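## Task

Lift the red open bin off the shelf and stand it upright on an empty part of the table with all its parts still inside. The other bins must stay upright on the shelf with their contents. The result must hold without the robot supporting it, and nothing the robot touches at the end may sink more than a fingernail's width once released.

## Robot and tools

ROBOT. Two Franka FR3 arms, left_arm and right_arm, each fitted with a Robotiq 2F-140 two-finger gripper and a fisheye wrist camera (cam_left_wrist, cam_right_wrist, 616x616 pixels). Bases sit at left_arm (+0.001, +0.351, 0) m and right_arm (+0.019, -0.407, 0) m, both yawed only slightly from facing +x.

FRAMES. Scene frame: origin on the table surface midway between the arms, +z up, +x outward over the table, left_arm on the +y side. The words left and right are arm names, not image sides. Each gripper has its own axes: fingers point along its +z, and they open and close along its y. end_effector_position is the spot between the pads when shut; closed fingertips extend about 33 mm past it, open ones about 9 mm. Closing pushes the fingertips roughly 24 mm farther out, so keep that clearance over surfaces.

RESULT LINES. The state line lists, per arm, gripper position (m) and quat_wxyz in the scene frame; printed positions drift more when the arm reaches far. object_status: 0 moving, 1 blocked while opening, 2 blocked while closing (a grip), 3 reached command or pads touching (thin items may still be held). position_measured is in counts, 3 fully open to 230 pads together, not linear. HELD marks steps where the controller withheld some of your row; a pose unreachable line names an arm whose command was altered by the clearance check. Hand target shows the pose each arm is now driving toward (only when no steps are still pending). MOTOR HOT warns of heating from holding loads; OVER-TEMPERATURE FAULT and TORQUE FAULT mean the arm has been braked (a torque fault stops it 10 s and drops the rest of the call).

THE 18-NUMBER ROW. Used by both execute_actions and move. One flat list covers both arms: left_arm dx, dy, dz, rx, ry, rz, gripper position, force_limit, speed, then the same nine for right_arm. All values lie in [-1, 1]. The six motion numbers are an offset, not a pose: measured in that gripper's own axes from its pose in the most recent result that reported it (before any such result in the scene, and for the second or later call in a single reply, from where it stands when the action begins). Scale: 1.0 equals 0.6 m of translation or 180 degrees; rx, ry, rz form one rotation vector. Every row refers back to that same reference, so rows do not accumulate, and all-zero offsets pull the arm back to the reference rather than holding still. To keep an arm put, send the offset returning it to its wanted pose in the first call of a reply and zeros in later ones.
The three gripper numbers are absolute settings. position: +1 open (140 mm), about -0.8 pads touch, -1 closes until blocked. force_limit: about 14 N at -1, 60 N at 0, 107 N at +1. speed: about 30 mm/s at -1, 140 at 0, 250 at +1. A 0 is a real command, so resend an arm's previous three numbers to leave its gripper alone. While gripping (status 2), a higher force_limit only applies with a changed position, e.g. toggle -1 to -0.98.

execute_actions. Argument actions: a list with zero or one item. Empty list: look only, returns state with pictures. Action item: rows (1 to 15 rows of 18 numbers) plus optional steps (at most 15, default 15); each step is 1/30 s, the final row repeats to fill. Needs at least 4 steps; the last 4 run after the result is returned. Wait item: steps alone, up to 300, counted from the previous result including your reply time. Optional pictures boolean. A rejected call moves nothing.

move. target: one 18-number row as above; speed: path top speed in m/s, 0.002 to 0.5 (default 0.25), turning capped at twice that in rad/s. Drives each gripper in a straight line; both paths finish together within 0.5 to 10 s and are cut off at 10 s. It ignores obstacles and the other arm. Gripper numbers go out at the start. Ends with a move: line (done, off_target, moving, held, fault) plus limits flags: paced means the commanded pose was clipped, held means some steps were blocked (the arm may then lunge). Result includes pictures and each gripper's remaining distance.

wait. seconds from 0 to 10; robot gets nothing new.

zoom_image. camera (cam_left_wrist or cam_right_wrist) and region [x0, y0, x1, y1] in pixels, at most 504 by 504, from the latest image.

read_manual. Optional section, only "licences"; no motion.

finished_scene. scene number (1 or 2); ends that scene irreversibly and grades whether the goal still holds. A reply with no tool call ends everything.

MOTION LIMITS. Each step the commanded pose is clipped to within 70 mm and 16 degrees of the measured one; position beats orientation if both can't be met. After an action, an arm continues only to its last clipped pose, so large moves need follow-ups. Joint ranges (rad): waist -2.744 to 2.744, shoulder -1.784 to 1.784, upper arm roll -2.901 to 2.901, elbow -3.042 to -0.152, forearm roll -2.807 to 2.807, wrist pitch 0.544 to 4.517, wrist roll -3.016 to 3.016. Load limits (N m): 35, 35, 32, 30, 12, 12, 12 in the same order; carried weight counts.

CAUTIONS. Keep contacts slow and shallow; fast or deep targets hit hard. Never let the arms collide or push on each other. Do not drop, slam or tip bins, spill parts, disturb the shelf's other bins, or knock anything off the table. Random tugs or nudges can occur. Release the bin so it rests on its own, flat and stable.

Each tool is called as name(argument=value, ...) on one line, values as JSON.

## Session

execute_actions(actions=[])

Scene clock: 0.00 s of 6000.00 s.
left_arm: end_effector_position=(+0.5438, +0.4511, +0.4022) position_measured=3 object_status=3 end_effector_quat_wxyz=(+0.004, +0.956, -0.292, -0.014) | right_arm: end_effector_position=(+0.4409, -0.7406, +0.3214) position_measured=3 object_status=3 end_effector_quat_wxyz=(-0.045, +0.679, +0.578, +0.450)
Joint positions: left_arm=[ 0.017  0.015  0.013 -1.574  0.005  1.561 -0.799] | right_arm=[-0.993  0.099 -0.194 -1.92   0.867  1.552  1.956]
Joint velocities: left_arm=[-0.001  0.001 -0.001  0.002  0.002 -0.     0.001] | right_arm=[ 0.     0.     0.    -0.     0.001  0.     0.   ]
Hand target (left_arm): +0.544, +0.451, +0.402; +0.004, +0.956, -0.292, -0.014
Hand target (right_arm): +0.441, -0.741, +0.321; -0.045, +0.679, +0.578, +0.450

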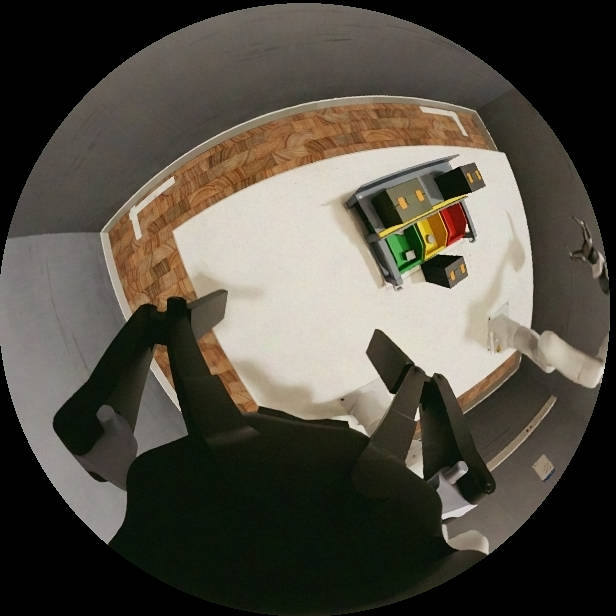

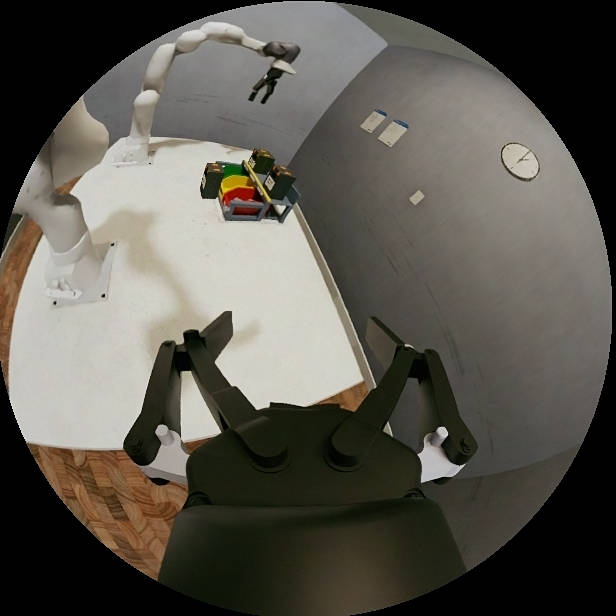

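zoom_image(camera="cam_left_wrist", region=[335,140,505,300])

zoom_image(camera="cam_right_wrist", region=[190,140,310,235])

Region (335, 140, 505, 300) of cam_left_wrist's 616x616 image, scaled by 2.965, with more detail than that image has; it fills the top 474 rows of this view, and the rest is white.

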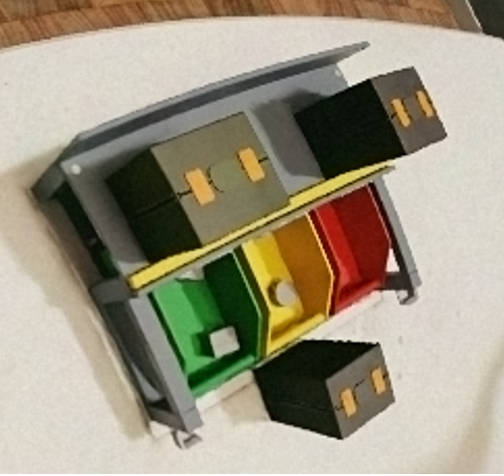

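Region (190, 140, 310, 235) of cam_right_wrist's 616x616 image, scaled by 4.200, with more detail than that image has; it fills the top 399 rows of this view, and the rest is white.

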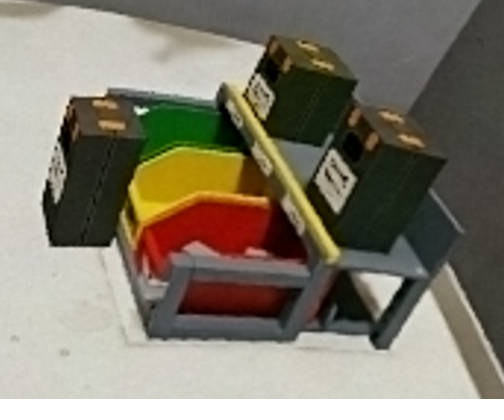

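move(target=[0.387,0.705,0.12,0,0,0.311,0,0.5,0, 0,0,0,0,0,0,1,0,0], speed=0.4)

Scene clock: 2.27 s of 6000.00 s.
left_arm: end_effector_position=(+0.4942, -0.0279, +0.3296) position_measured=129 object_status=3 end_effector_quat_wxyz=(-0.002, -0.710, +0.704, +0.012) | right_arm: end_effector_position=(+0.4409, -0.7406, +0.3214) position_measured=3 object_status=3 end_effector_quat_wxyz=(-0.045, +0.679, +0.578, +0.450)
Joint positions: left_arm=[-0.446  0.239 -0.416 -1.492  0.094  1.686 -0.723] | right_arm=[-0.993  0.099 -0.194 -1.92   0.867  1.552  1.956]
Joint velocities: left_arm=[ 0.     0.001 -0.001  0.002  0.004 -0.005  0.004] | right_arm=[ 0.001 -0.    -0.     0.     0.001  0.     0.   ]
Hand target (left_arm): +0.494, -0.026, +0.329; +0.000, +0.707, -0.707, -0.014
Hand target (right_arm): +0.441, -0.741, +0.321; -0.045, +0.679, +0.578, +0.450
Off the commanded pose (left_arm): 0.005 m, 1 deg.
Off the commanded pose (right_arm): 0.000 m, 0 deg.
Kept back: nothing.
move: off_target (left_arm)
camera_calibration (this result's frames):
cam_left_wrist: T_world_to_cam=[[-0.964169, -0.264904, 0.0143086, 0.465367], [-0.251333, 0.929375, 0.270358, 0.0820279], [-0.0849171, 0.257075, -0.962653, 0.533645], [0, 0, 0, 1]] pos_world=[0.514624, -0.0901437, 0.48488]

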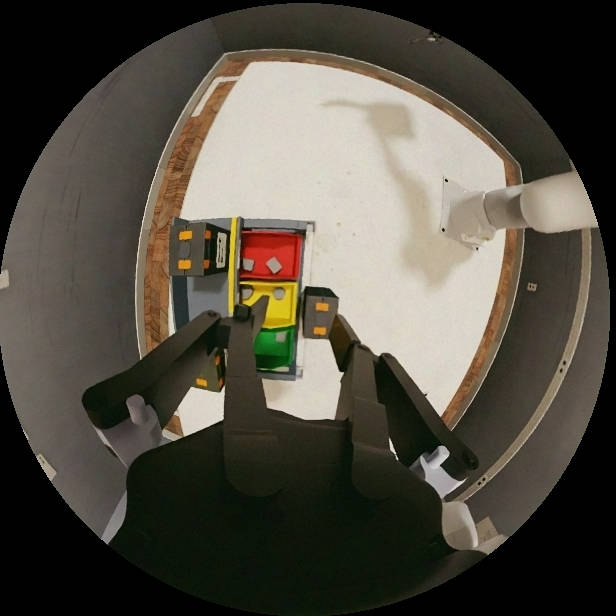

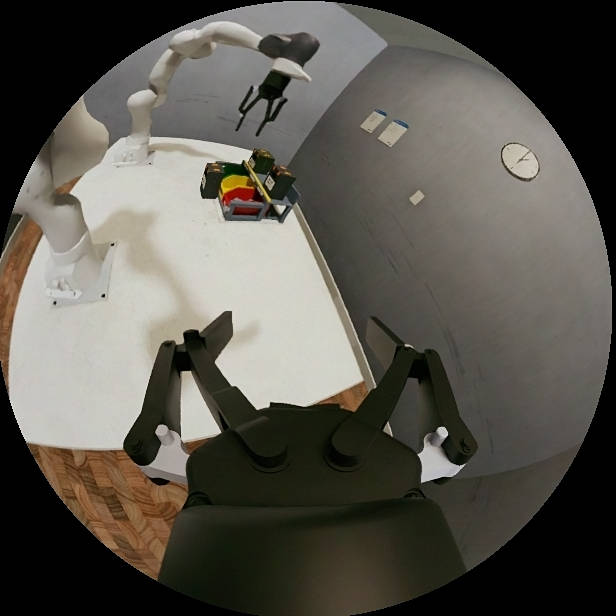

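zoom_image(camera="cam_left_wrist", region=[210,205,350,345])

Region (210, 205, 350, 345) of cam_left_wrist's 616x616 image, scaled by 3.600, with more detail than that image has.

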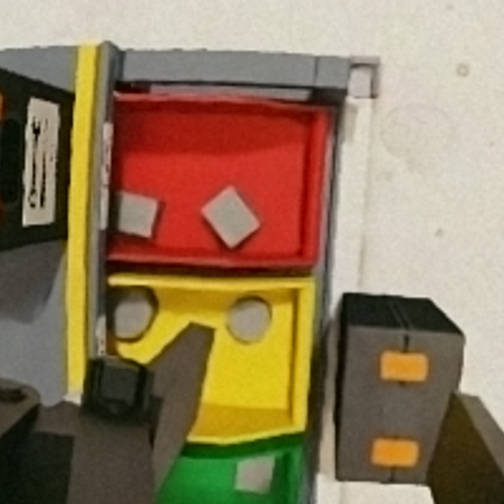

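move(target=[0.1,-0.047,0.31,0,0,-0.062,-0.3,0.5,0, 0,0,0,0,0,0,1,0,0])

zoom_image(camera="cam_left_wrist", region=[180,180,420,420])

Scene clock: 4.13 s of 6000.00 s.
left_arm: end_effector_position=(+0.5171, -0.0869, +0.1410) position_measured=167 object_status=3 end_effector_quat_wxyz=(-0.000, +0.769, -0.638, -0.015) | right_arm: end_effector_position=(+0.4409, -0.7406, +0.3214) position_measured=3 object_status=3 end_effector_quat_wxyz=(-0.045, +0.679, +0.578, +0.450)
Joint positions: left_arm=[-0.578  0.515 -0.337 -1.574  0.181  2.026 -0.995] | right_arm=[-0.993  0.099 -0.194 -1.92   0.867  1.552  1.956]
Joint velocities: left_arm=[-0.004  0.001  0.005 -0.     0.002  0.005 -0.027] | right_arm=[ 0.001 -0.001 -0.    -0.001 -0.     0.001 -0.001]
Hand target (left_arm): +0.519, -0.087, +0.142; -0.002, +0.774, -0.633, -0.012
Hand target (right_arm): +0.441, -0.741, +0.321; -0.045, +0.679, +0.578, +0.450
Off the commanded pose (left_arm): 0.003 m, 1 deg.
Off the commanded pose (right_arm): 0.000 m, 0 deg.
Kept back: nothing.
move: done
camera_calibration (this result's frames):
cam_left_wrist: T_world_to_cam=[[-0.902392, -0.43077, 0.0112071, 0.428605], [-0.410787, 0.867804, 0.279591, 0.269351], [-0.130165, 0.247697, -0.960054, 0.391475], [0, 0, 0, 1]] pos_world=[0.548372, -0.14608, 0.295726]
cam_right_wrist: T_world_to_cam=[[0.802069, -0.295858, 0.5188, -0.746877], [-0.0544006, -0.901256, -0.429859, -0.491202], [0.594749, 0.316553, -0.738964, 0.398238], [0, 0, 0, 1]] pos_world=[0.335474, -0.789732, 0.470616]

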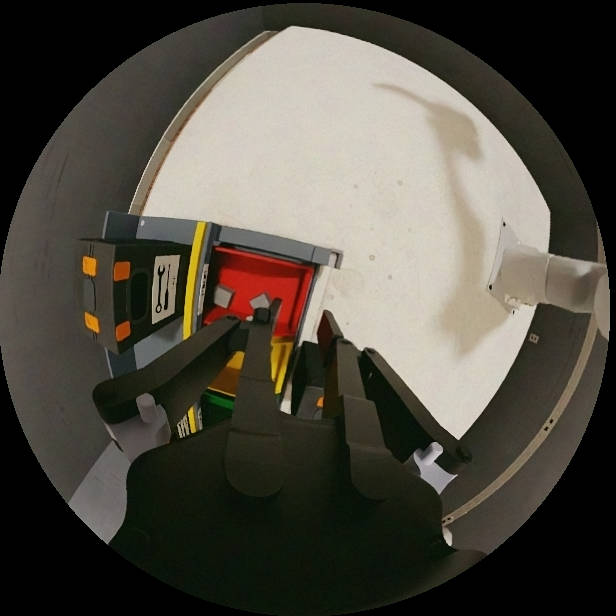

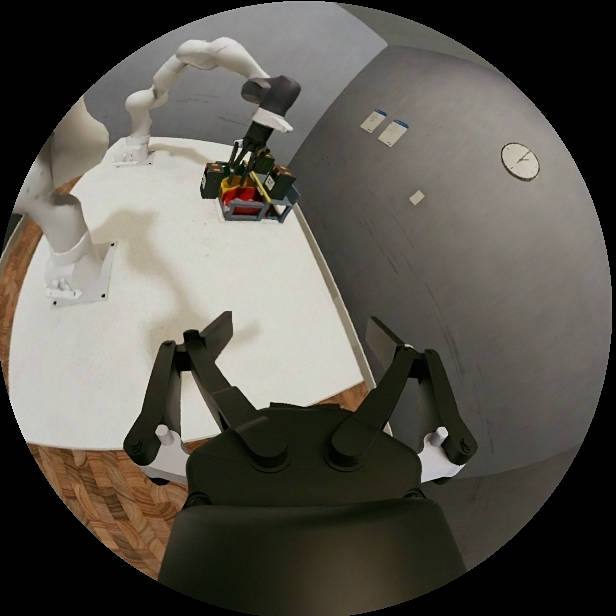

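Region (180, 180, 420, 420) of cam_left_wrist's 616x616 image, scaled by 2.100, with more detail than that image has.

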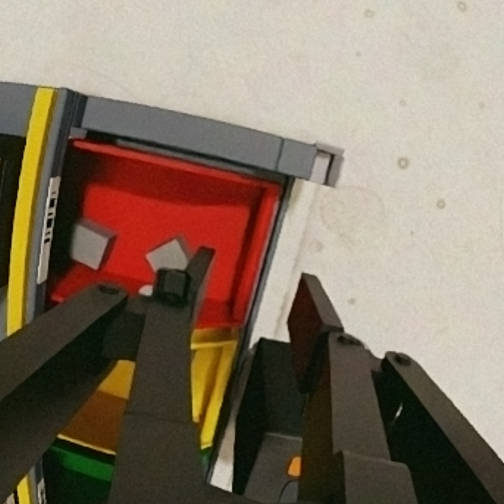

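move(target=[0,-0.003,0.13,0,0,0,-0.5,0.5,0, 0,0,0,0,0,0,1,0,0], speed=0.08)

zoom_image(camera="cam_left_wrist", region=[220,220,380,380])

zoom_image(camera="cam_right_wrist", region=[190,140,310,235])

Scene clock: 5.83 s of 6000.00 s.
left_arm: end_effector_position=(+0.5152, -0.0860, +0.0627) position_measured=192 object_status=3 end_effector_quat_wxyz=(+0.002, +0.768, -0.641, -0.018) | right_arm: end_effector_position=(+0.4409, -0.7406, +0.3214) position_measured=3 object_status=3 end_effector_quat_wxyz=(-0.045, +0.679, +0.578, +0.450)
Joint positions: left_arm=[-0.587  0.608 -0.316 -1.635  0.213  2.172 -1.008] | right_arm=[-0.993  0.099 -0.194 -1.92   0.867  1.552  1.956]
Joint velocities: left_arm=[-0.003  0.     0.004  0.    -0.001  0.011 -0.002] | right_arm=[-0.     0.001 -0.001  0.001 -0.001 -0.     0.001]
Hand target (left_arm): +0.517, -0.086, +0.063; -0.001, +0.769, -0.639, -0.015
Hand target (right_arm): +0.441, -0.741, +0.321; -0.045, +0.679, +0.578, +0.450
Off the commanded pose (left_arm): 0.002 m, 1 deg.
Off the commanded pose (right_arm): 0.000 m, 0 deg.
Kept back: nothing.
move: done
camera_calibration (this result's frames):
cam_left_wrist: T_world_to_cam=[[-0.904837, -0.425427, 0.0168081, 0.429483], [-0.403835, 0.870079, 0.28263, 0.286124], [-0.134863, 0.248946, -0.959082, 0.318203], [0, 0, 0, 1]] pos_world=[0.547073, -0.145452, 0.217096]

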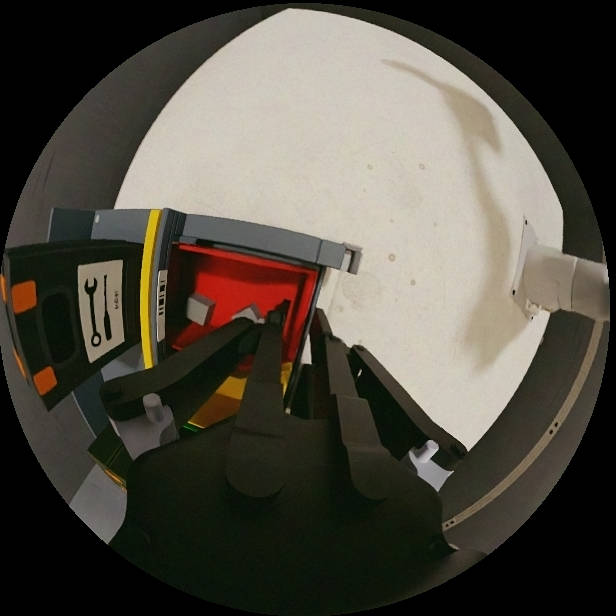

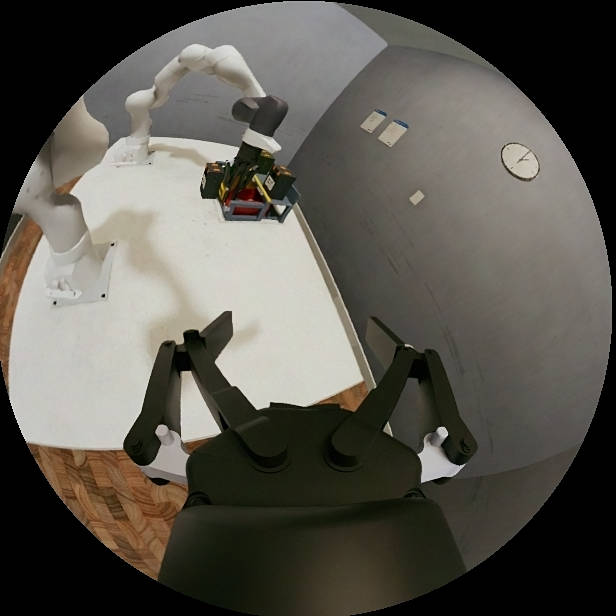

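Region (220, 220, 380, 380) of cam_left_wrist's 616x616 image, scaled by 3.150, with more detail than that image has.

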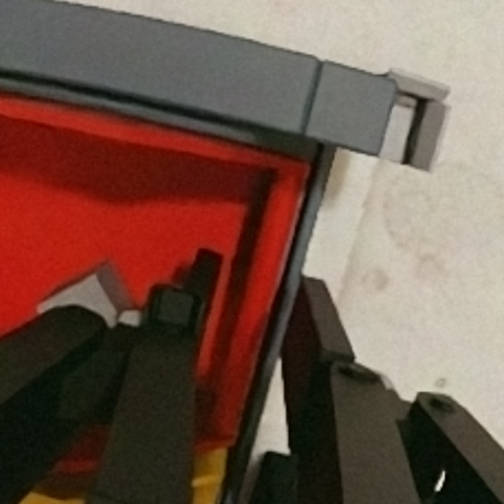

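Region (190, 140, 310, 235) of cam_right_wrist's 616x616 image, scaled by 4.200, with more detail than that image has; it fills the top 399 rows of this view, and the rest is white.

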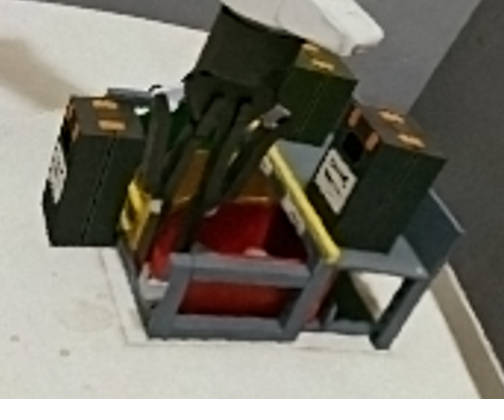

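move(target=[0,0,0.022,0,0,0,-0.5,0.5,0, 0,0,0,0,0,0,1,0,0], speed=0.03)

move(target=[0,0,0,0,0,0,-1,0.6,-0.5, 0,0,0,0,0,0,1,0,0])

zoom_image(camera="cam_left_wrist", region=[220,220,380,380])

Scene clock: 6.83 s of 6000.00 s.
left_arm: end_effector_position=(+0.5136, -0.0861, +0.0503) position_measured=192 object_status=3 end_effector_quat_wxyz=(+0.004, +0.767, -0.641, -0.019) | right_arm: end_effector_position=(+0.4409, -0.7406, +0.3214) position_measured=3 object_status=3 end_effector_quat_wxyz=(-0.045, +0.679, +0.578, +0.450)
Joint positions: left_arm=[-0.588  0.626 -0.315 -1.64   0.216  2.191 -1.008] | right_arm=[-0.993  0.099 -0.194 -1.92   0.867  1.552  1.956]
Joint velocities: left_arm=[-0.     0.001 -0.    -0.001  0.001  0.009 -0.002] | right_arm=[-0.001 -0.     0.    -0.     0.     0.002  0.   ]
Hand target (left_arm): +0.515, -0.086, +0.049; +0.001, +0.767, -0.641, -0.018
Hand target (right_arm): +0.441, -0.741, +0.321; -0.045, +0.679, +0.578, +0.450
Off the commanded pose (left_arm): 0.002 m, 0 deg.
Off the commanded pose (right_arm): 0.000 m, 0 deg.
Kept back: nothing.
move: done
camera_calibration (this result's frames):
cam_left_wrist: T_world_to_cam=[[-0.90528, -0.424261, 0.0217081, 0.428265], [-0.401364, 0.870929, 0.283531, 0.287901], [-0.139198, 0.247962, -0.958717, 0.308275], [0, 0, 0, 1]] pos_world=[0.546164, -0.145486, 0.204623]
cam_right_wrist: T_world_to_cam=[[0.802069, -0.295858, 0.5188, -0.746877], [-0.0544006, -0.901256, -0.429859, -0.491202], [0.594749, 0.316553, -0.738964, 0.398238], [0, 0, 0, 1]] pos_world=[0.335474, -0.789732, 0.470616]

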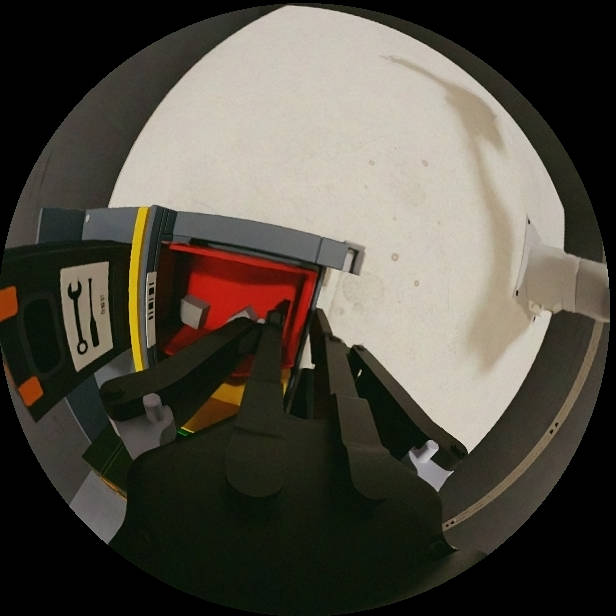

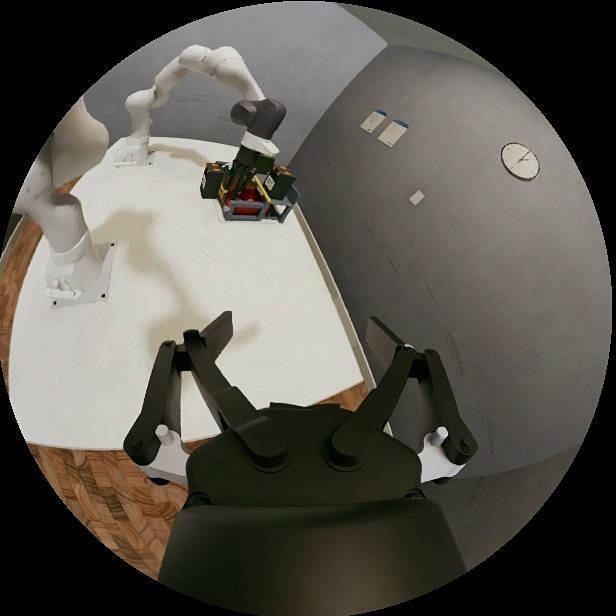

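Scene clock: 7.33 s of 6000.00 s.
left_arm: end_effector_position=(+0.5137, -0.0862, +0.0505) position_measured=223 object_status=0 end_effector_quat_wxyz=(+0.003, +0.767, -0.641, -0.019) | right_arm: end_effector_position=(+0.4409, -0.7406, +0.3214) position_measured=3 object_status=3 end_effector_quat_wxyz=(-0.045, +0.679, +0.578, +0.450)
Joint positions: left_arm=[-0.588  0.625 -0.315 -1.64   0.216  2.191 -1.008] | right_arm=[-0.993  0.099 -0.194 -1.92   0.867  1.552  1.956]
Joint velocities: left_arm=[ 0.001  0.     0.001 -0.001  0.001 -0.    -0.002] | right_arm=[ 0.     0.001  0.001 -0.002 -0.     0.001 -0.002]
Hand target (left_arm): +0.514, -0.086, +0.050; +0.004, +0.767, -0.641, -0.019
Hand target (right_arm): +0.441, -0.741, +0.321; -0.045, +0.679, +0.578, +0.450
Off the commanded pose (left_arm): 0.000 m, 0 deg.
Off the commanded pose (right_arm): 0.000 m, 0 deg.
Kept back: nothing.
move: done
camera_calibration (this result's frames):
cam_left_wrist: T_world_to_cam=[[-0.905285, -0.424259, 0.0215156, 0.428327], [-0.401439, 0.87096, 0.283329, 0.287948], [-0.138944, 0.247856, -0.958782, 0.308362], [0, 0, 0, 1]] pos_world=[0.546197, -0.145499, 0.204852]
cam_right_wrist: T_world_to_cam=[[0.802069, -0.295858, 0.5188, -0.746877], [-0.0544006, -0.901256, -0.429859, -0.491202], [0.594749, 0.316553, -0.738964, 0.398238], [0, 0, 0, 1]] pos_world=[0.335474, -0.789732, 0.470616]

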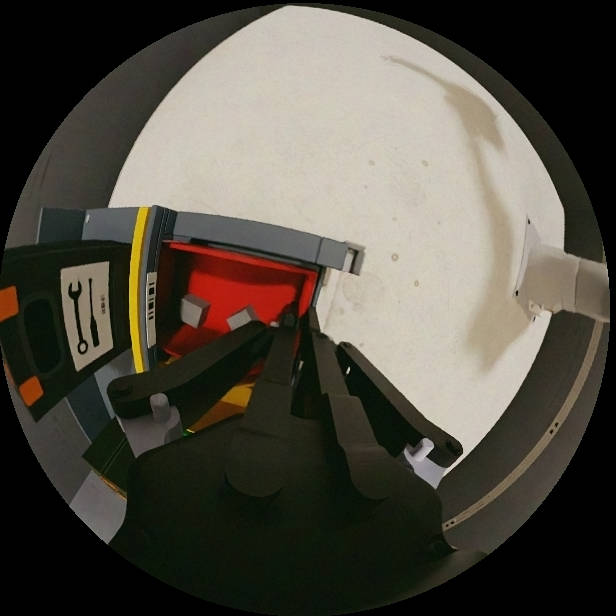

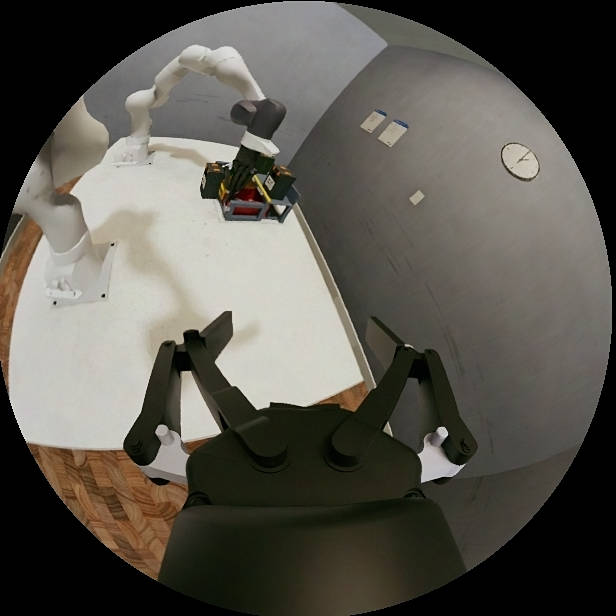

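Region (220, 220, 380, 380) of cam_left_wrist's 616x616 image, scaled by 3.150, with more detail than that image has.

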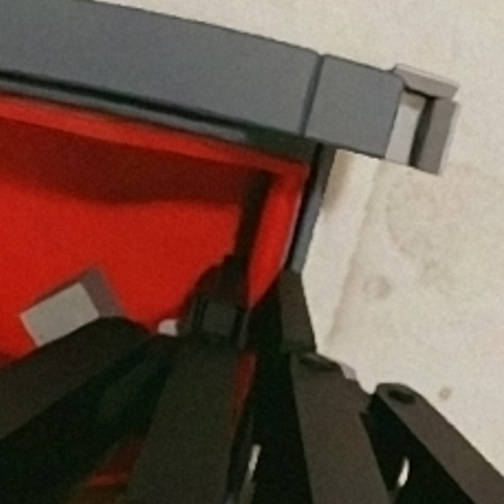

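Gripped. Lift a little, then pull.

move(target=[0,0,-0.022,0,0,0,-1,0.6,-0.5, 0,0,0,0,0,0,1,0,0], speed=0.03)

move(target=[0,0.1,0,0,0,0,-1,0.6,-0.5, 0,0,0,0,0,0,1,0,0], speed=0.05)

zoom_image(camera="cam_right_wrist", region=[170,130,310,240])

Scene clock: 8.30 s of 6000.00 s.
left_arm: end_effector_position=(+0.5119, -0.0836, +0.0573) position_measured=223 object_status=2 end_effector_quat_wxyz=(+0.002, +0.768, -0.640, -0.024) | right_arm: end_effector_position=(+0.4409, -0.7406, +0.3214) position_measured=3 object_status=3 end_effector_quat_wxyz=(-0.045, +0.679, +0.578, +0.450)
Joint positions: left_arm=[-0.587  0.614 -0.316 -1.638  0.212  2.169 -1.008] | right_arm=[-0.993  0.099 -0.194 -1.92   0.867  1.552  1.956]
Joint velocities: left_arm=[-0.     0.    -0.    -0.001 -0.002 -0.013 -0.002] | right_arm=[ 0.001  0.001  0.    -0.     0.001 -0.001  0.   ]
Hand target (left_arm): +0.514, -0.086, +0.064; +0.004, +0.767, -0.641, -0.019
Hand target (right_arm): +0.441, -0.741, +0.321; -0.045, +0.679, +0.578, +0.450
Off the commanded pose (left_arm): 0.007 m, 1 deg.
Off the commanded pose (right_arm): 0.000 m, 0 deg.
Kept back: nothing.
move: off_target (left_arm)
camera_calibration (this result's frames):
cam_left_wrist: T_world_to_cam=[[-0.904246, -0.426386, 0.0231004, 0.426829], [-0.40178, 0.86789, 0.292129, 0.282444], [-0.144609, 0.254875, -0.9561, 0.317351], [0, 0, 0, 1]] pos_world=[0.545331, -0.144021, 0.211049]
cam_right_wrist: T_world_to_cam=[[0.802069, -0.295858, 0.5188, -0.746877], [-0.0544006, -0.901256, -0.429859, -0.491202], [0.594749, 0.316553, -0.738964, 0.398238], [0, 0, 0, 1]] pos_world=[0.335474, -0.789732, 0.470616]

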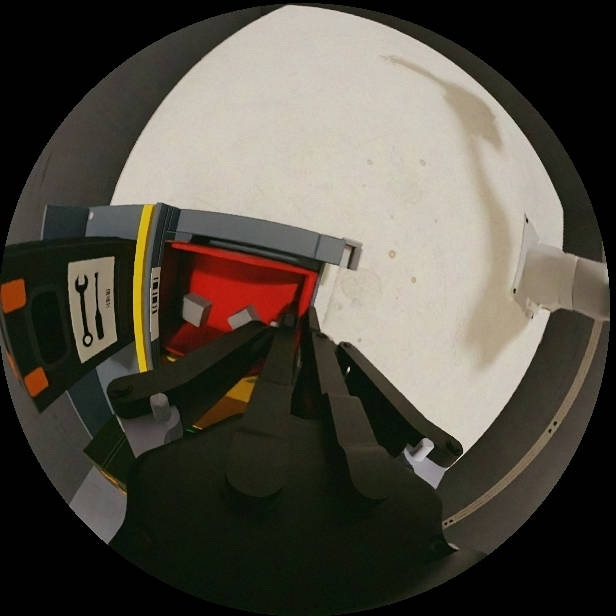

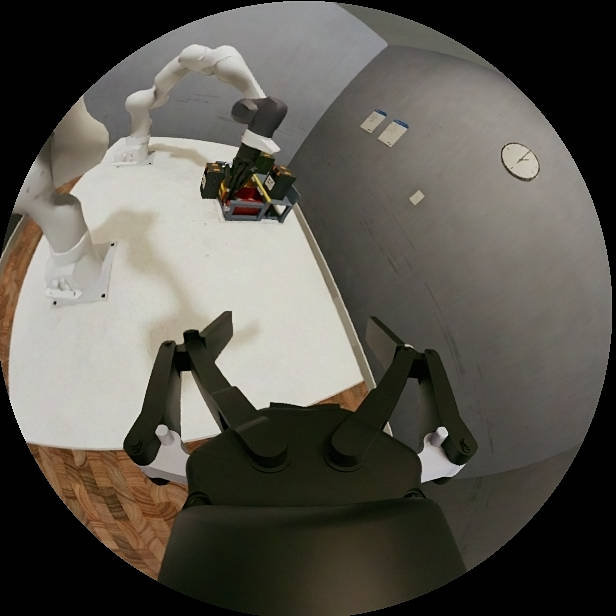

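Scene clock: 9.83 s of 6000.00 s.
left_arm: end_effector_position=(+0.4568, -0.0903, +0.0597) position_measured=223 object_status=2 end_effector_quat_wxyz=(+0.000, +0.765, -0.643, -0.024) | right_arm: end_effector_position=(+0.4409, -0.7406, +0.3214) position_measured=3 object_status=3 end_effector_quat_wxyz=(-0.045, +0.679, +0.578, +0.450)
Joint positions: left_arm=[-0.621  0.505 -0.329 -1.811  0.196  2.236 -1.065] | right_arm=[-0.993  0.099 -0.194 -1.92   0.867  1.552  1.956]
Joint velocities: left_arm=[-0.001 -0.002 -0.    -0.003 -0.004  0.006 -0.019] | right_arm=[ 0.001  0.001 -0.001  0.001 -0.002 -0.     0.001]
Hand target (left_arm): +0.453, -0.093, +0.059; +0.002, +0.768, -0.640, -0.024
Hand target (right_arm): +0.441, -0.741, +0.321; -0.045, +0.679, +0.578, +0.450
Off the commanded pose (left_arm): 0.006 m, 0 deg.
Off the commanded pose (right_arm): 0.000 m, 0 deg.
Kept back: nothing.
move: off_target (left_arm)
camera_calibration (this result's frames):
cam_left_wrist: T_world_to_cam=[[-0.907418, -0.419793, 0.019132, 0.376347], [-0.396284, 0.869975, 0.293432, 0.263042], [-0.139825, 0.258684, -0.955788, 0.311567], [0, 0, 0, 1]] pos_world=[0.489308, -0.15145, 0.213407]
cam_right_wrist: T_world_to_cam=[[0.802069, -0.295858, 0.5188, -0.746877], [-0.0544005, -0.901256, -0.429859, -0.491202], [0.594749, 0.316553, -0.738964, 0.398238], [0, 0, 0, 1]] pos_world=[0.335474, -0.789732, 0.470616]

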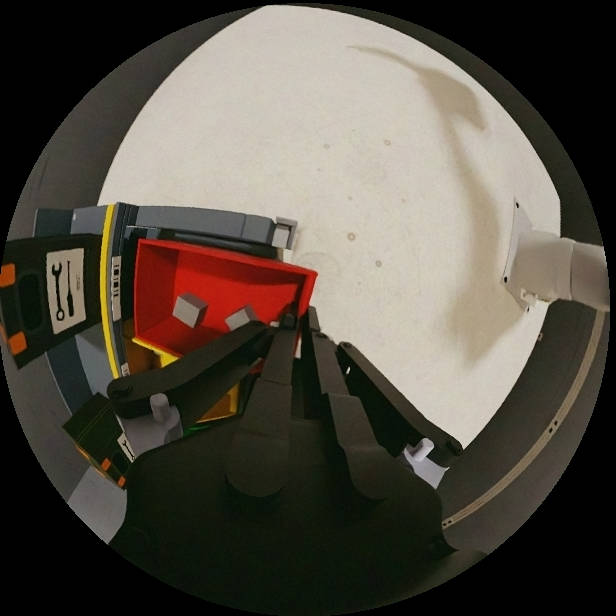

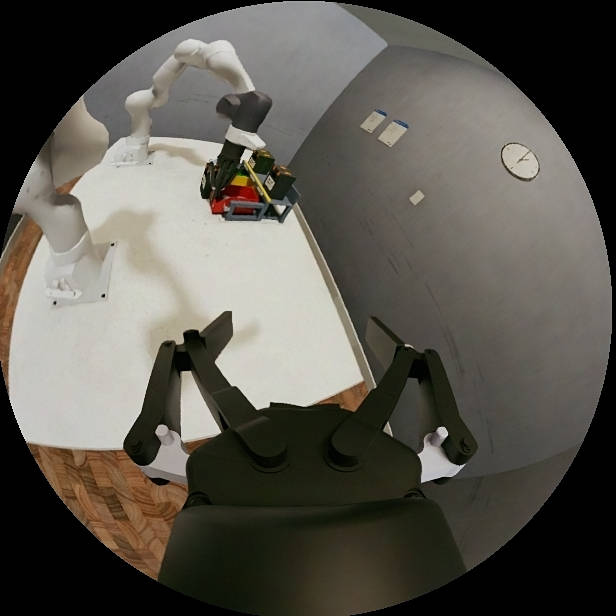

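Region (170, 130, 310, 240) of cam_right_wrist's 616x616 image, scaled by 3.600, with more detail than that image has; it fills the top 396 rows of this view, and the rest is white.

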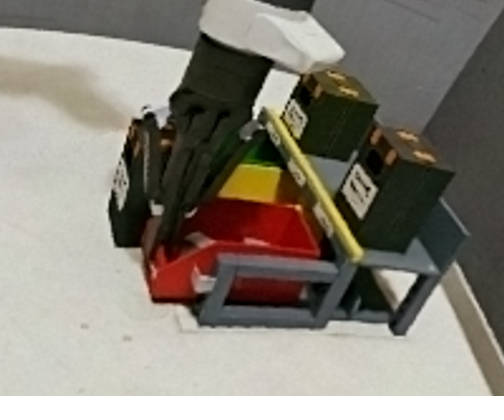

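move(target=[0.025,0.29,-0.005,0.006,0.012,0,-1,0.6,-0.5, 0,0,0,0,0,0,1,0,0], speed=0.1)

move(target=[0.08,0.02,0.02,0,0,0,-1,0.6,-0.5, 0,0,0,0,0,0,1,0,0], speed=0.07)

zoom_image(camera="cam_right_wrist", region=[120,130,310,270])

Scene clock: 13.27 s of 6000.00 s.
left_arm: end_effector_position=(+0.2865, -0.1290, +0.0634) position_measured=223 object_status=2 end_effector_quat_wxyz=(+0.002, +0.760, -0.650, -0.009) | right_arm: end_effector_position=(+0.4409, -0.7406, +0.3214) position_measured=3 object_status=3 end_effector_quat_wxyz=(-0.045, +0.679, +0.578, +0.450)
Joint positions: left_arm=[-0.797  0.278 -0.388 -2.162  0.14   2.401 -1.284] | right_arm=[-0.993  0.099 -0.194 -1.92   0.867  1.552  1.956]
Joint velocities: left_arm=[-0.001  0.    -0.001 -0.001  0.     0.006 -0.031] | right_arm=[ 0.001 -0.001 -0.002  0.     0.001 -0.001  0.001]
Hand target (left_arm): +0.289, -0.133, +0.068; +0.004, +0.766, -0.643, -0.002
Hand target (right_arm): +0.441, -0.741, +0.321; -0.045, +0.679, +0.578, +0.450
Off the commanded pose (left_arm): 0.008 m, 1 deg.
Off the commanded pose (right_arm): 0.000 m, 0 deg.
Kept back: nothing.
move: off_target (left_arm)
camera_calibration (this result's frames):
cam_left_wrist: T_world_to_cam=[[-0.91455, -0.404336, 0.0104685, 0.210119], [-0.387266, 0.882821, 0.265804, 0.229008], [-0.116716, 0.239037, -0.96397, 0.292607], [0, 0, 0, 1]] pos_world=[0.315004, -0.187158, 0.218994]
cam_right_wrist: T_world_to_cam=[[0.802069, -0.295858, 0.5188, -0.746877], [-0.0544005, -0.901256, -0.429859, -0.491202], [0.594749, 0.316553, -0.738964, 0.398238], [0, 0, 0, 1]] pos_world=[0.335474, -0.789732, 0.470616]

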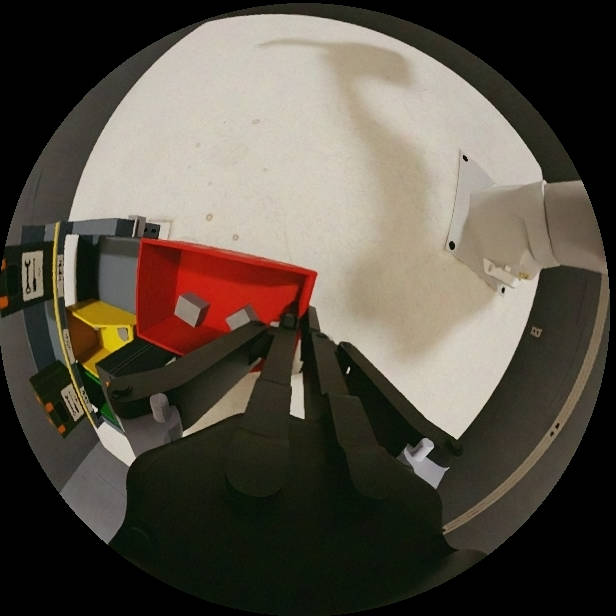

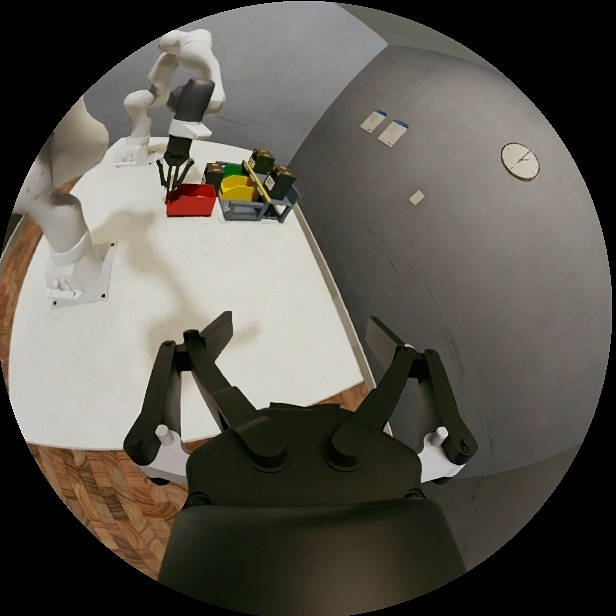

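Scene clock: 14.30 s of 6000.00 s.
left_arm: end_effector_position=(+0.2795, -0.1765, +0.0486) position_measured=223 object_status=2 end_effector_quat_wxyz=(+0.002, +0.756, -0.654, -0.011) | right_arm: end_effector_position=(+0.4409, -0.7406, +0.3214) position_measured=3 object_status=3 end_effector_quat_wxyz=(-0.045, +0.679, +0.578, +0.450)
Joint positions: left_arm=[-0.882  0.407 -0.362 -2.014  0.185  2.368 -1.347] | right_arm=[-0.993  0.099 -0.194 -1.92   0.867  1.552  1.956]
Joint velocities: left_arm=[-0.019  0.001  0.016  0.01  -0.001 -0.007 -0.027] | right_arm=[-0.     0.002  0.001 -0.     0.001 -0.001  0.001]
Hand target (left_arm): +0.282, -0.178, +0.051; +0.001, +0.760, -0.650, -0.008
Hand target (right_arm): +0.441, -0.741, +0.321; -0.045, +0.679, +0.578, +0.450
Off the commanded pose (left_arm): 0.004 m, 1 deg.
Off the commanded pose (right_arm): 0.000 m, 0 deg.
Kept back: nothing.
move: off_target (left_arm)
camera_calibration (this result's frames):
cam_left_wrist: T_world_to_cam=[[-0.919629, -0.392578, 0.0128636, 0.188054], [-0.374822, 0.886886, 0.270077, 0.269167], [-0.117435, 0.243549, -0.962753, 0.289874], [0, 0, 0, 1]] pos_world=[0.307871, -0.235493, 0.203963]

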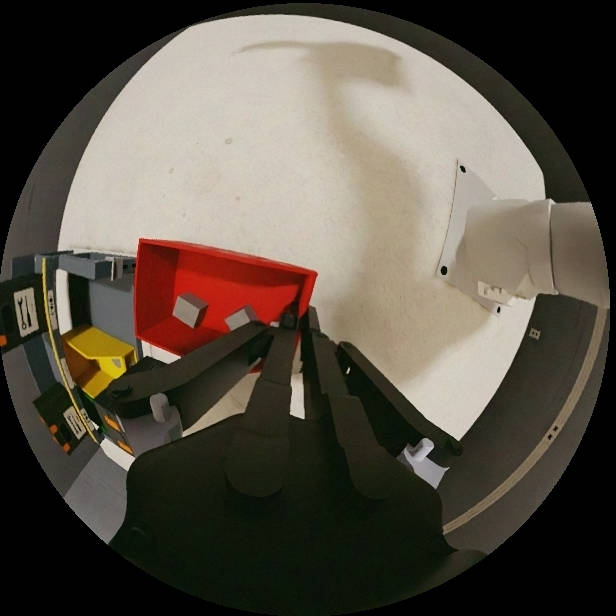

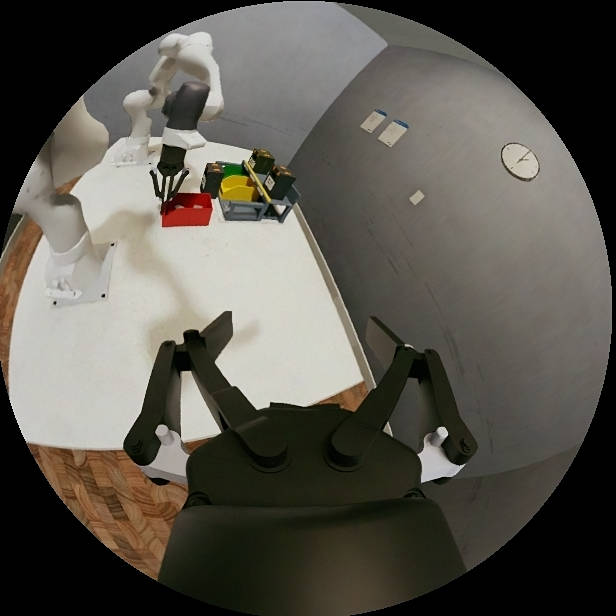

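Region (120, 130, 310, 270) of cam_right_wrist's 616x616 image, scaled by 2.653, with more detail than that image has; it fills the top 371 rows of this view, and the rest is white.

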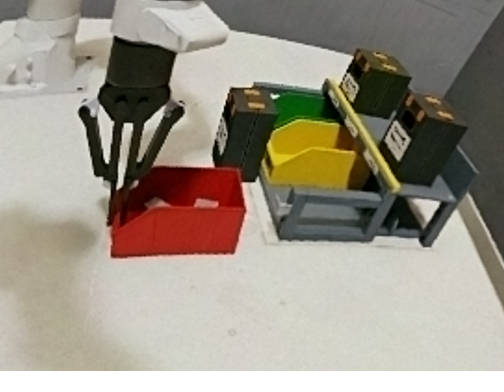

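move(target=[0,0,0.025,0,0,0,-1,0.6,-0.5, 0,0,0,0,0,0,1,0,0], speed=0.025)

Scene clock: 15.37 s of 6000.00 s.
left_arm: end_effector_position=(+0.2790, -0.1768, +0.0461) position_measured=223 object_status=2 end_effector_quat_wxyz=(+0.000, +0.755, -0.655, -0.011) | right_arm: end_effector_position=(+0.4409, -0.7406, +0.3214) position_measured=3 object_status=3 end_effector_quat_wxyz=(-0.045, +0.679, +0.578, +0.450)
Joint positions: left_arm=[-0.885  0.412 -0.361 -2.013  0.192  2.371 -1.353] | right_arm=[-0.993  0.099 -0.194 -1.92   0.867  1.552  1.956]
Joint velocities: left_arm=[-0.     0.001  0.002  0.001  0.002  0.    -0.003] | right_arm=[ 0.    -0.    -0.     0.001 -0.    -0.001  0.   ]
Hand target (left_arm): +0.279, -0.176, +0.034; +0.002, +0.756, -0.655, -0.011
Hand target (right_arm): +0.441, -0.741, +0.321; -0.045, +0.679, +0.578, +0.450
Off the commanded pose (left_arm): 0.012 m, 0 deg.
Off the commanded pose (right_arm): 0.000 m, 0 deg.
Kept back: nothing.
move: off_target (left_arm)
camera_calibration (this result's frames):
cam_left_wrist: T_world_to_cam=[[-0.920269, -0.391172, 0.00943023, 0.188084], [-0.374163, 0.886793, 0.271293, 0.269652], [-0.114485, 0.246134, -0.962451, 0.287023], [0, 0, 0, 1]] pos_world=[0.306842, -0.236198, 0.201317]
cam_right_wrist: T_world_to_cam=[[0.802069, -0.295858, 0.5188, -0.746877], [-0.0544006, -0.901256, -0.429859, -0.491202], [0.594749, 0.316553, -0.738964, 0.398238], [0, 0, 0, 1]] pos_world=[0.335474, -0.789732, 0.470616]

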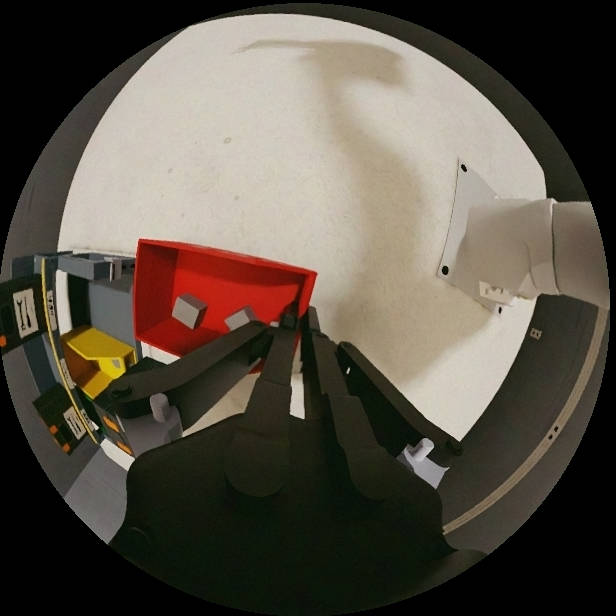

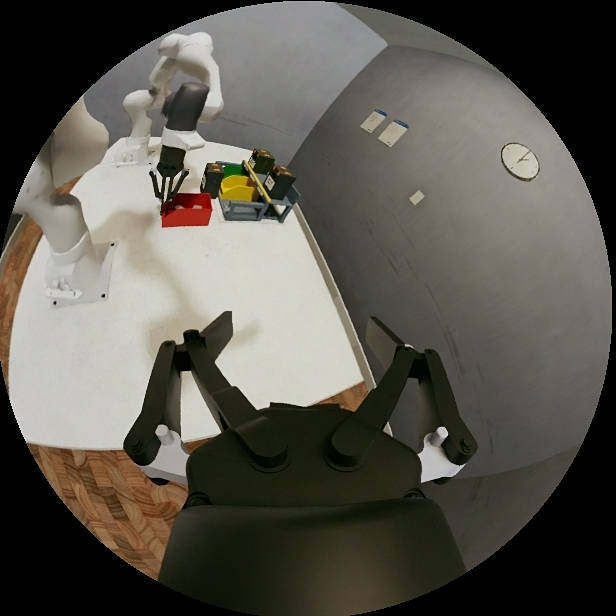

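move(target=[0,0,0,0,0,0,-0.5,0.6,-0.5, 0,0,0,0,0,0,1,0,0])

move(target=[0,0,-0.12,0,0,0,-0.5,0.6,-0.5, 0,0,0,0,0,0,1,0,0])

Scene clock: 16.30 s of 6000.00 s.
left_arm: end_effector_position=(+0.2789, -0.1766, +0.0462) position_measured=192 object_status=3 end_effector_quat_wxyz=(+0.000, +0.756, -0.655, -0.011) | right_arm: end_effector_position=(+0.4409, -0.7406, +0.3214) position_measured=3 object_status=3 end_effector_quat_wxyz=(-0.045, +0.679, +0.578, +0.450)
Joint positions: left_arm=[-0.885  0.412 -0.361 -2.013  0.192  2.37  -1.353] | right_arm=[-0.993  0.099 -0.194 -1.92   0.867  1.552  1.956]
Joint velocities: left_arm=[-0.     0.001 -0.     0.001 -0.001  0.    -0.   ] | right_arm=[ 0.001 -0.001 -0.001 -0.    -0.    -0.001 -0.001]
Hand target (left_arm): +0.279, -0.177, +0.046; +0.000, +0.755, -0.655, -0.011
Hand target (right_arm): +0.441, -0.741, +0.321; -0.045, +0.679, +0.578, +0.450
Off the commanded pose (left_arm): 0.000 m, 0 deg.
Off the commanded pose (right_arm): 0.000 m, 0 deg.
Kept back: nothing.
move: done
camera_calibration (this result's frames):
cam_left_wrist: T_world_to_cam=[[-0.920174, -0.391404, 0.0090761, 0.188051], [-0.374414, 0.886534, 0.271795, 0.269439], [-0.114428, 0.2467, -0.962312, 0.287194], [0, 0, 0, 1]] pos_world=[0.306784, -0.236113, 0.201431]
cam_right_wrist: T_world_to_cam=[[0.802069, -0.295858, 0.5188, -0.746877], [-0.0544005, -0.901256, -0.429859, -0.491202], [0.594749, 0.316553, -0.738964, 0.398238], [0, 0, 0, 1]] pos_world=[0.335474, -0.789732, 0.470616]

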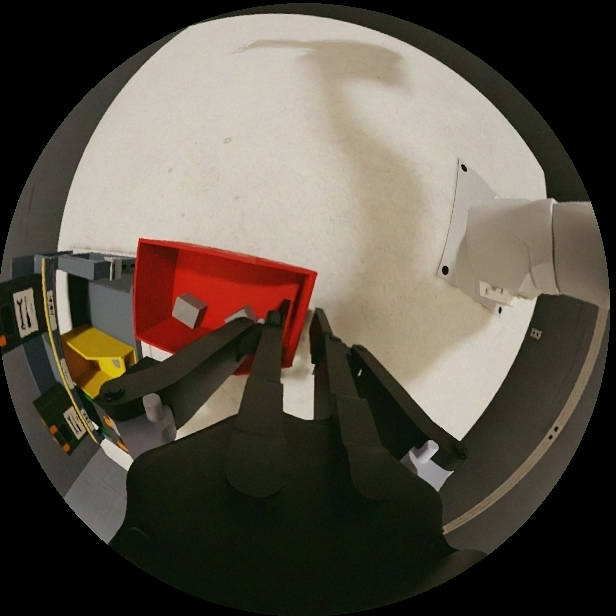

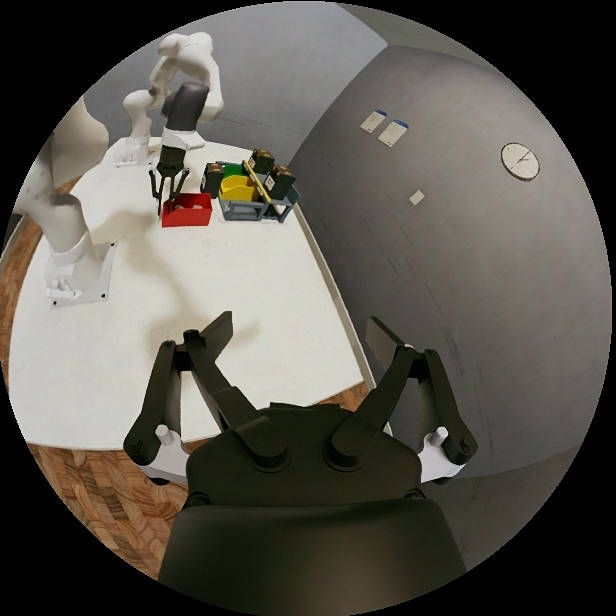

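Scene clock: 17.37 s of 6000.00 s.
left_arm: end_effector_position=(+0.2822, -0.1780, +0.1195) position_measured=192 object_status=3 end_effector_quat_wxyz=(+0.000, +0.758, -0.652, -0.008) | right_arm: end_effector_position=(+0.4409, -0.7406, +0.3214) position_measured=3 object_status=3 end_effector_quat_wxyz=(-0.045, +0.679, +0.578, +0.450)
Joint positions: left_arm=[-0.862  0.294 -0.389 -1.972  0.131  2.227 -1.319] | right_arm=[-0.993  0.099 -0.194 -1.92   0.867  1.552  1.956]
Joint velocities: left_arm=[-0.001 -0.     0.001 -0.001 -0.002 -0.009  0.009] | right_arm=[-0.     0.    -0.002 -0.    -0.     0.     0.001]
Hand target (left_arm): +0.280, -0.177, +0.118; +0.001, +0.756, -0.655, -0.011
Hand target (right_arm): +0.441, -0.741, +0.321; -0.045, +0.679, +0.578, +0.450
Off the commanded pose (left_arm): 0.002 m, 1 deg.
Off the commanded pose (right_arm): 0.000 m, 0 deg.
Kept back: nothing.
move: done
camera_calibration (this result's frames):
cam_left_wrist: T_world_to_cam=[[-0.917059, -0.398706, 0.00592712, 0.188084], [-0.382932, 0.884728, 0.265743, 0.254821], [-0.111197, 0.241432, -0.964026, 0.356776], [0, 0, 0, 1]] pos_world=[0.309735, -0.236594, 0.275109]
cam_right_wrist: T_world_to_cam=[[0.802069, -0.295858, 0.5188, -0.746877], [-0.0544005, -0.901256, -0.429859, -0.491202], [0.594749, 0.316553, -0.738964, 0.398238], [0, 0, 0, 1]] pos_world=[0.335474, -0.789732, 0.470616]

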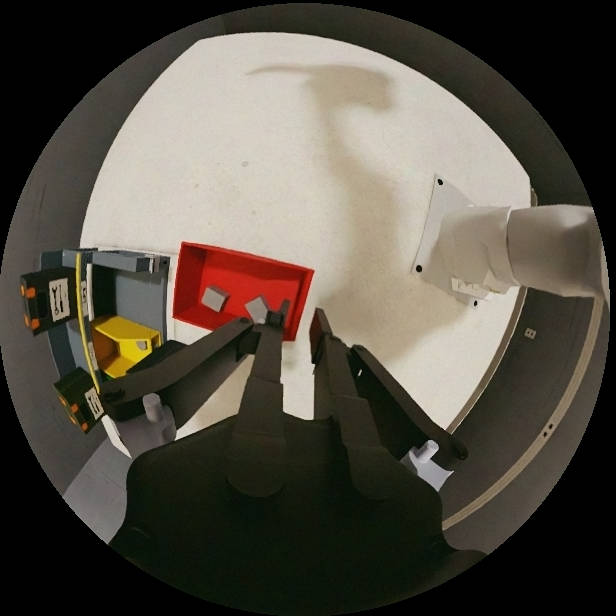

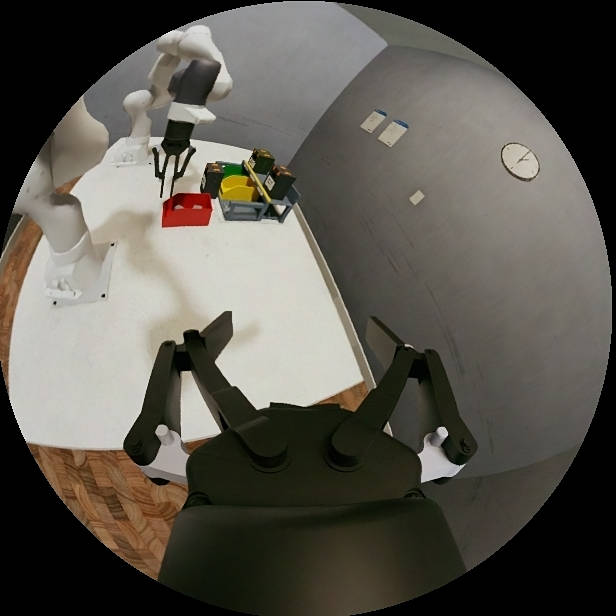

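finished_scene(scene=1)

The scene is finished: the task was done.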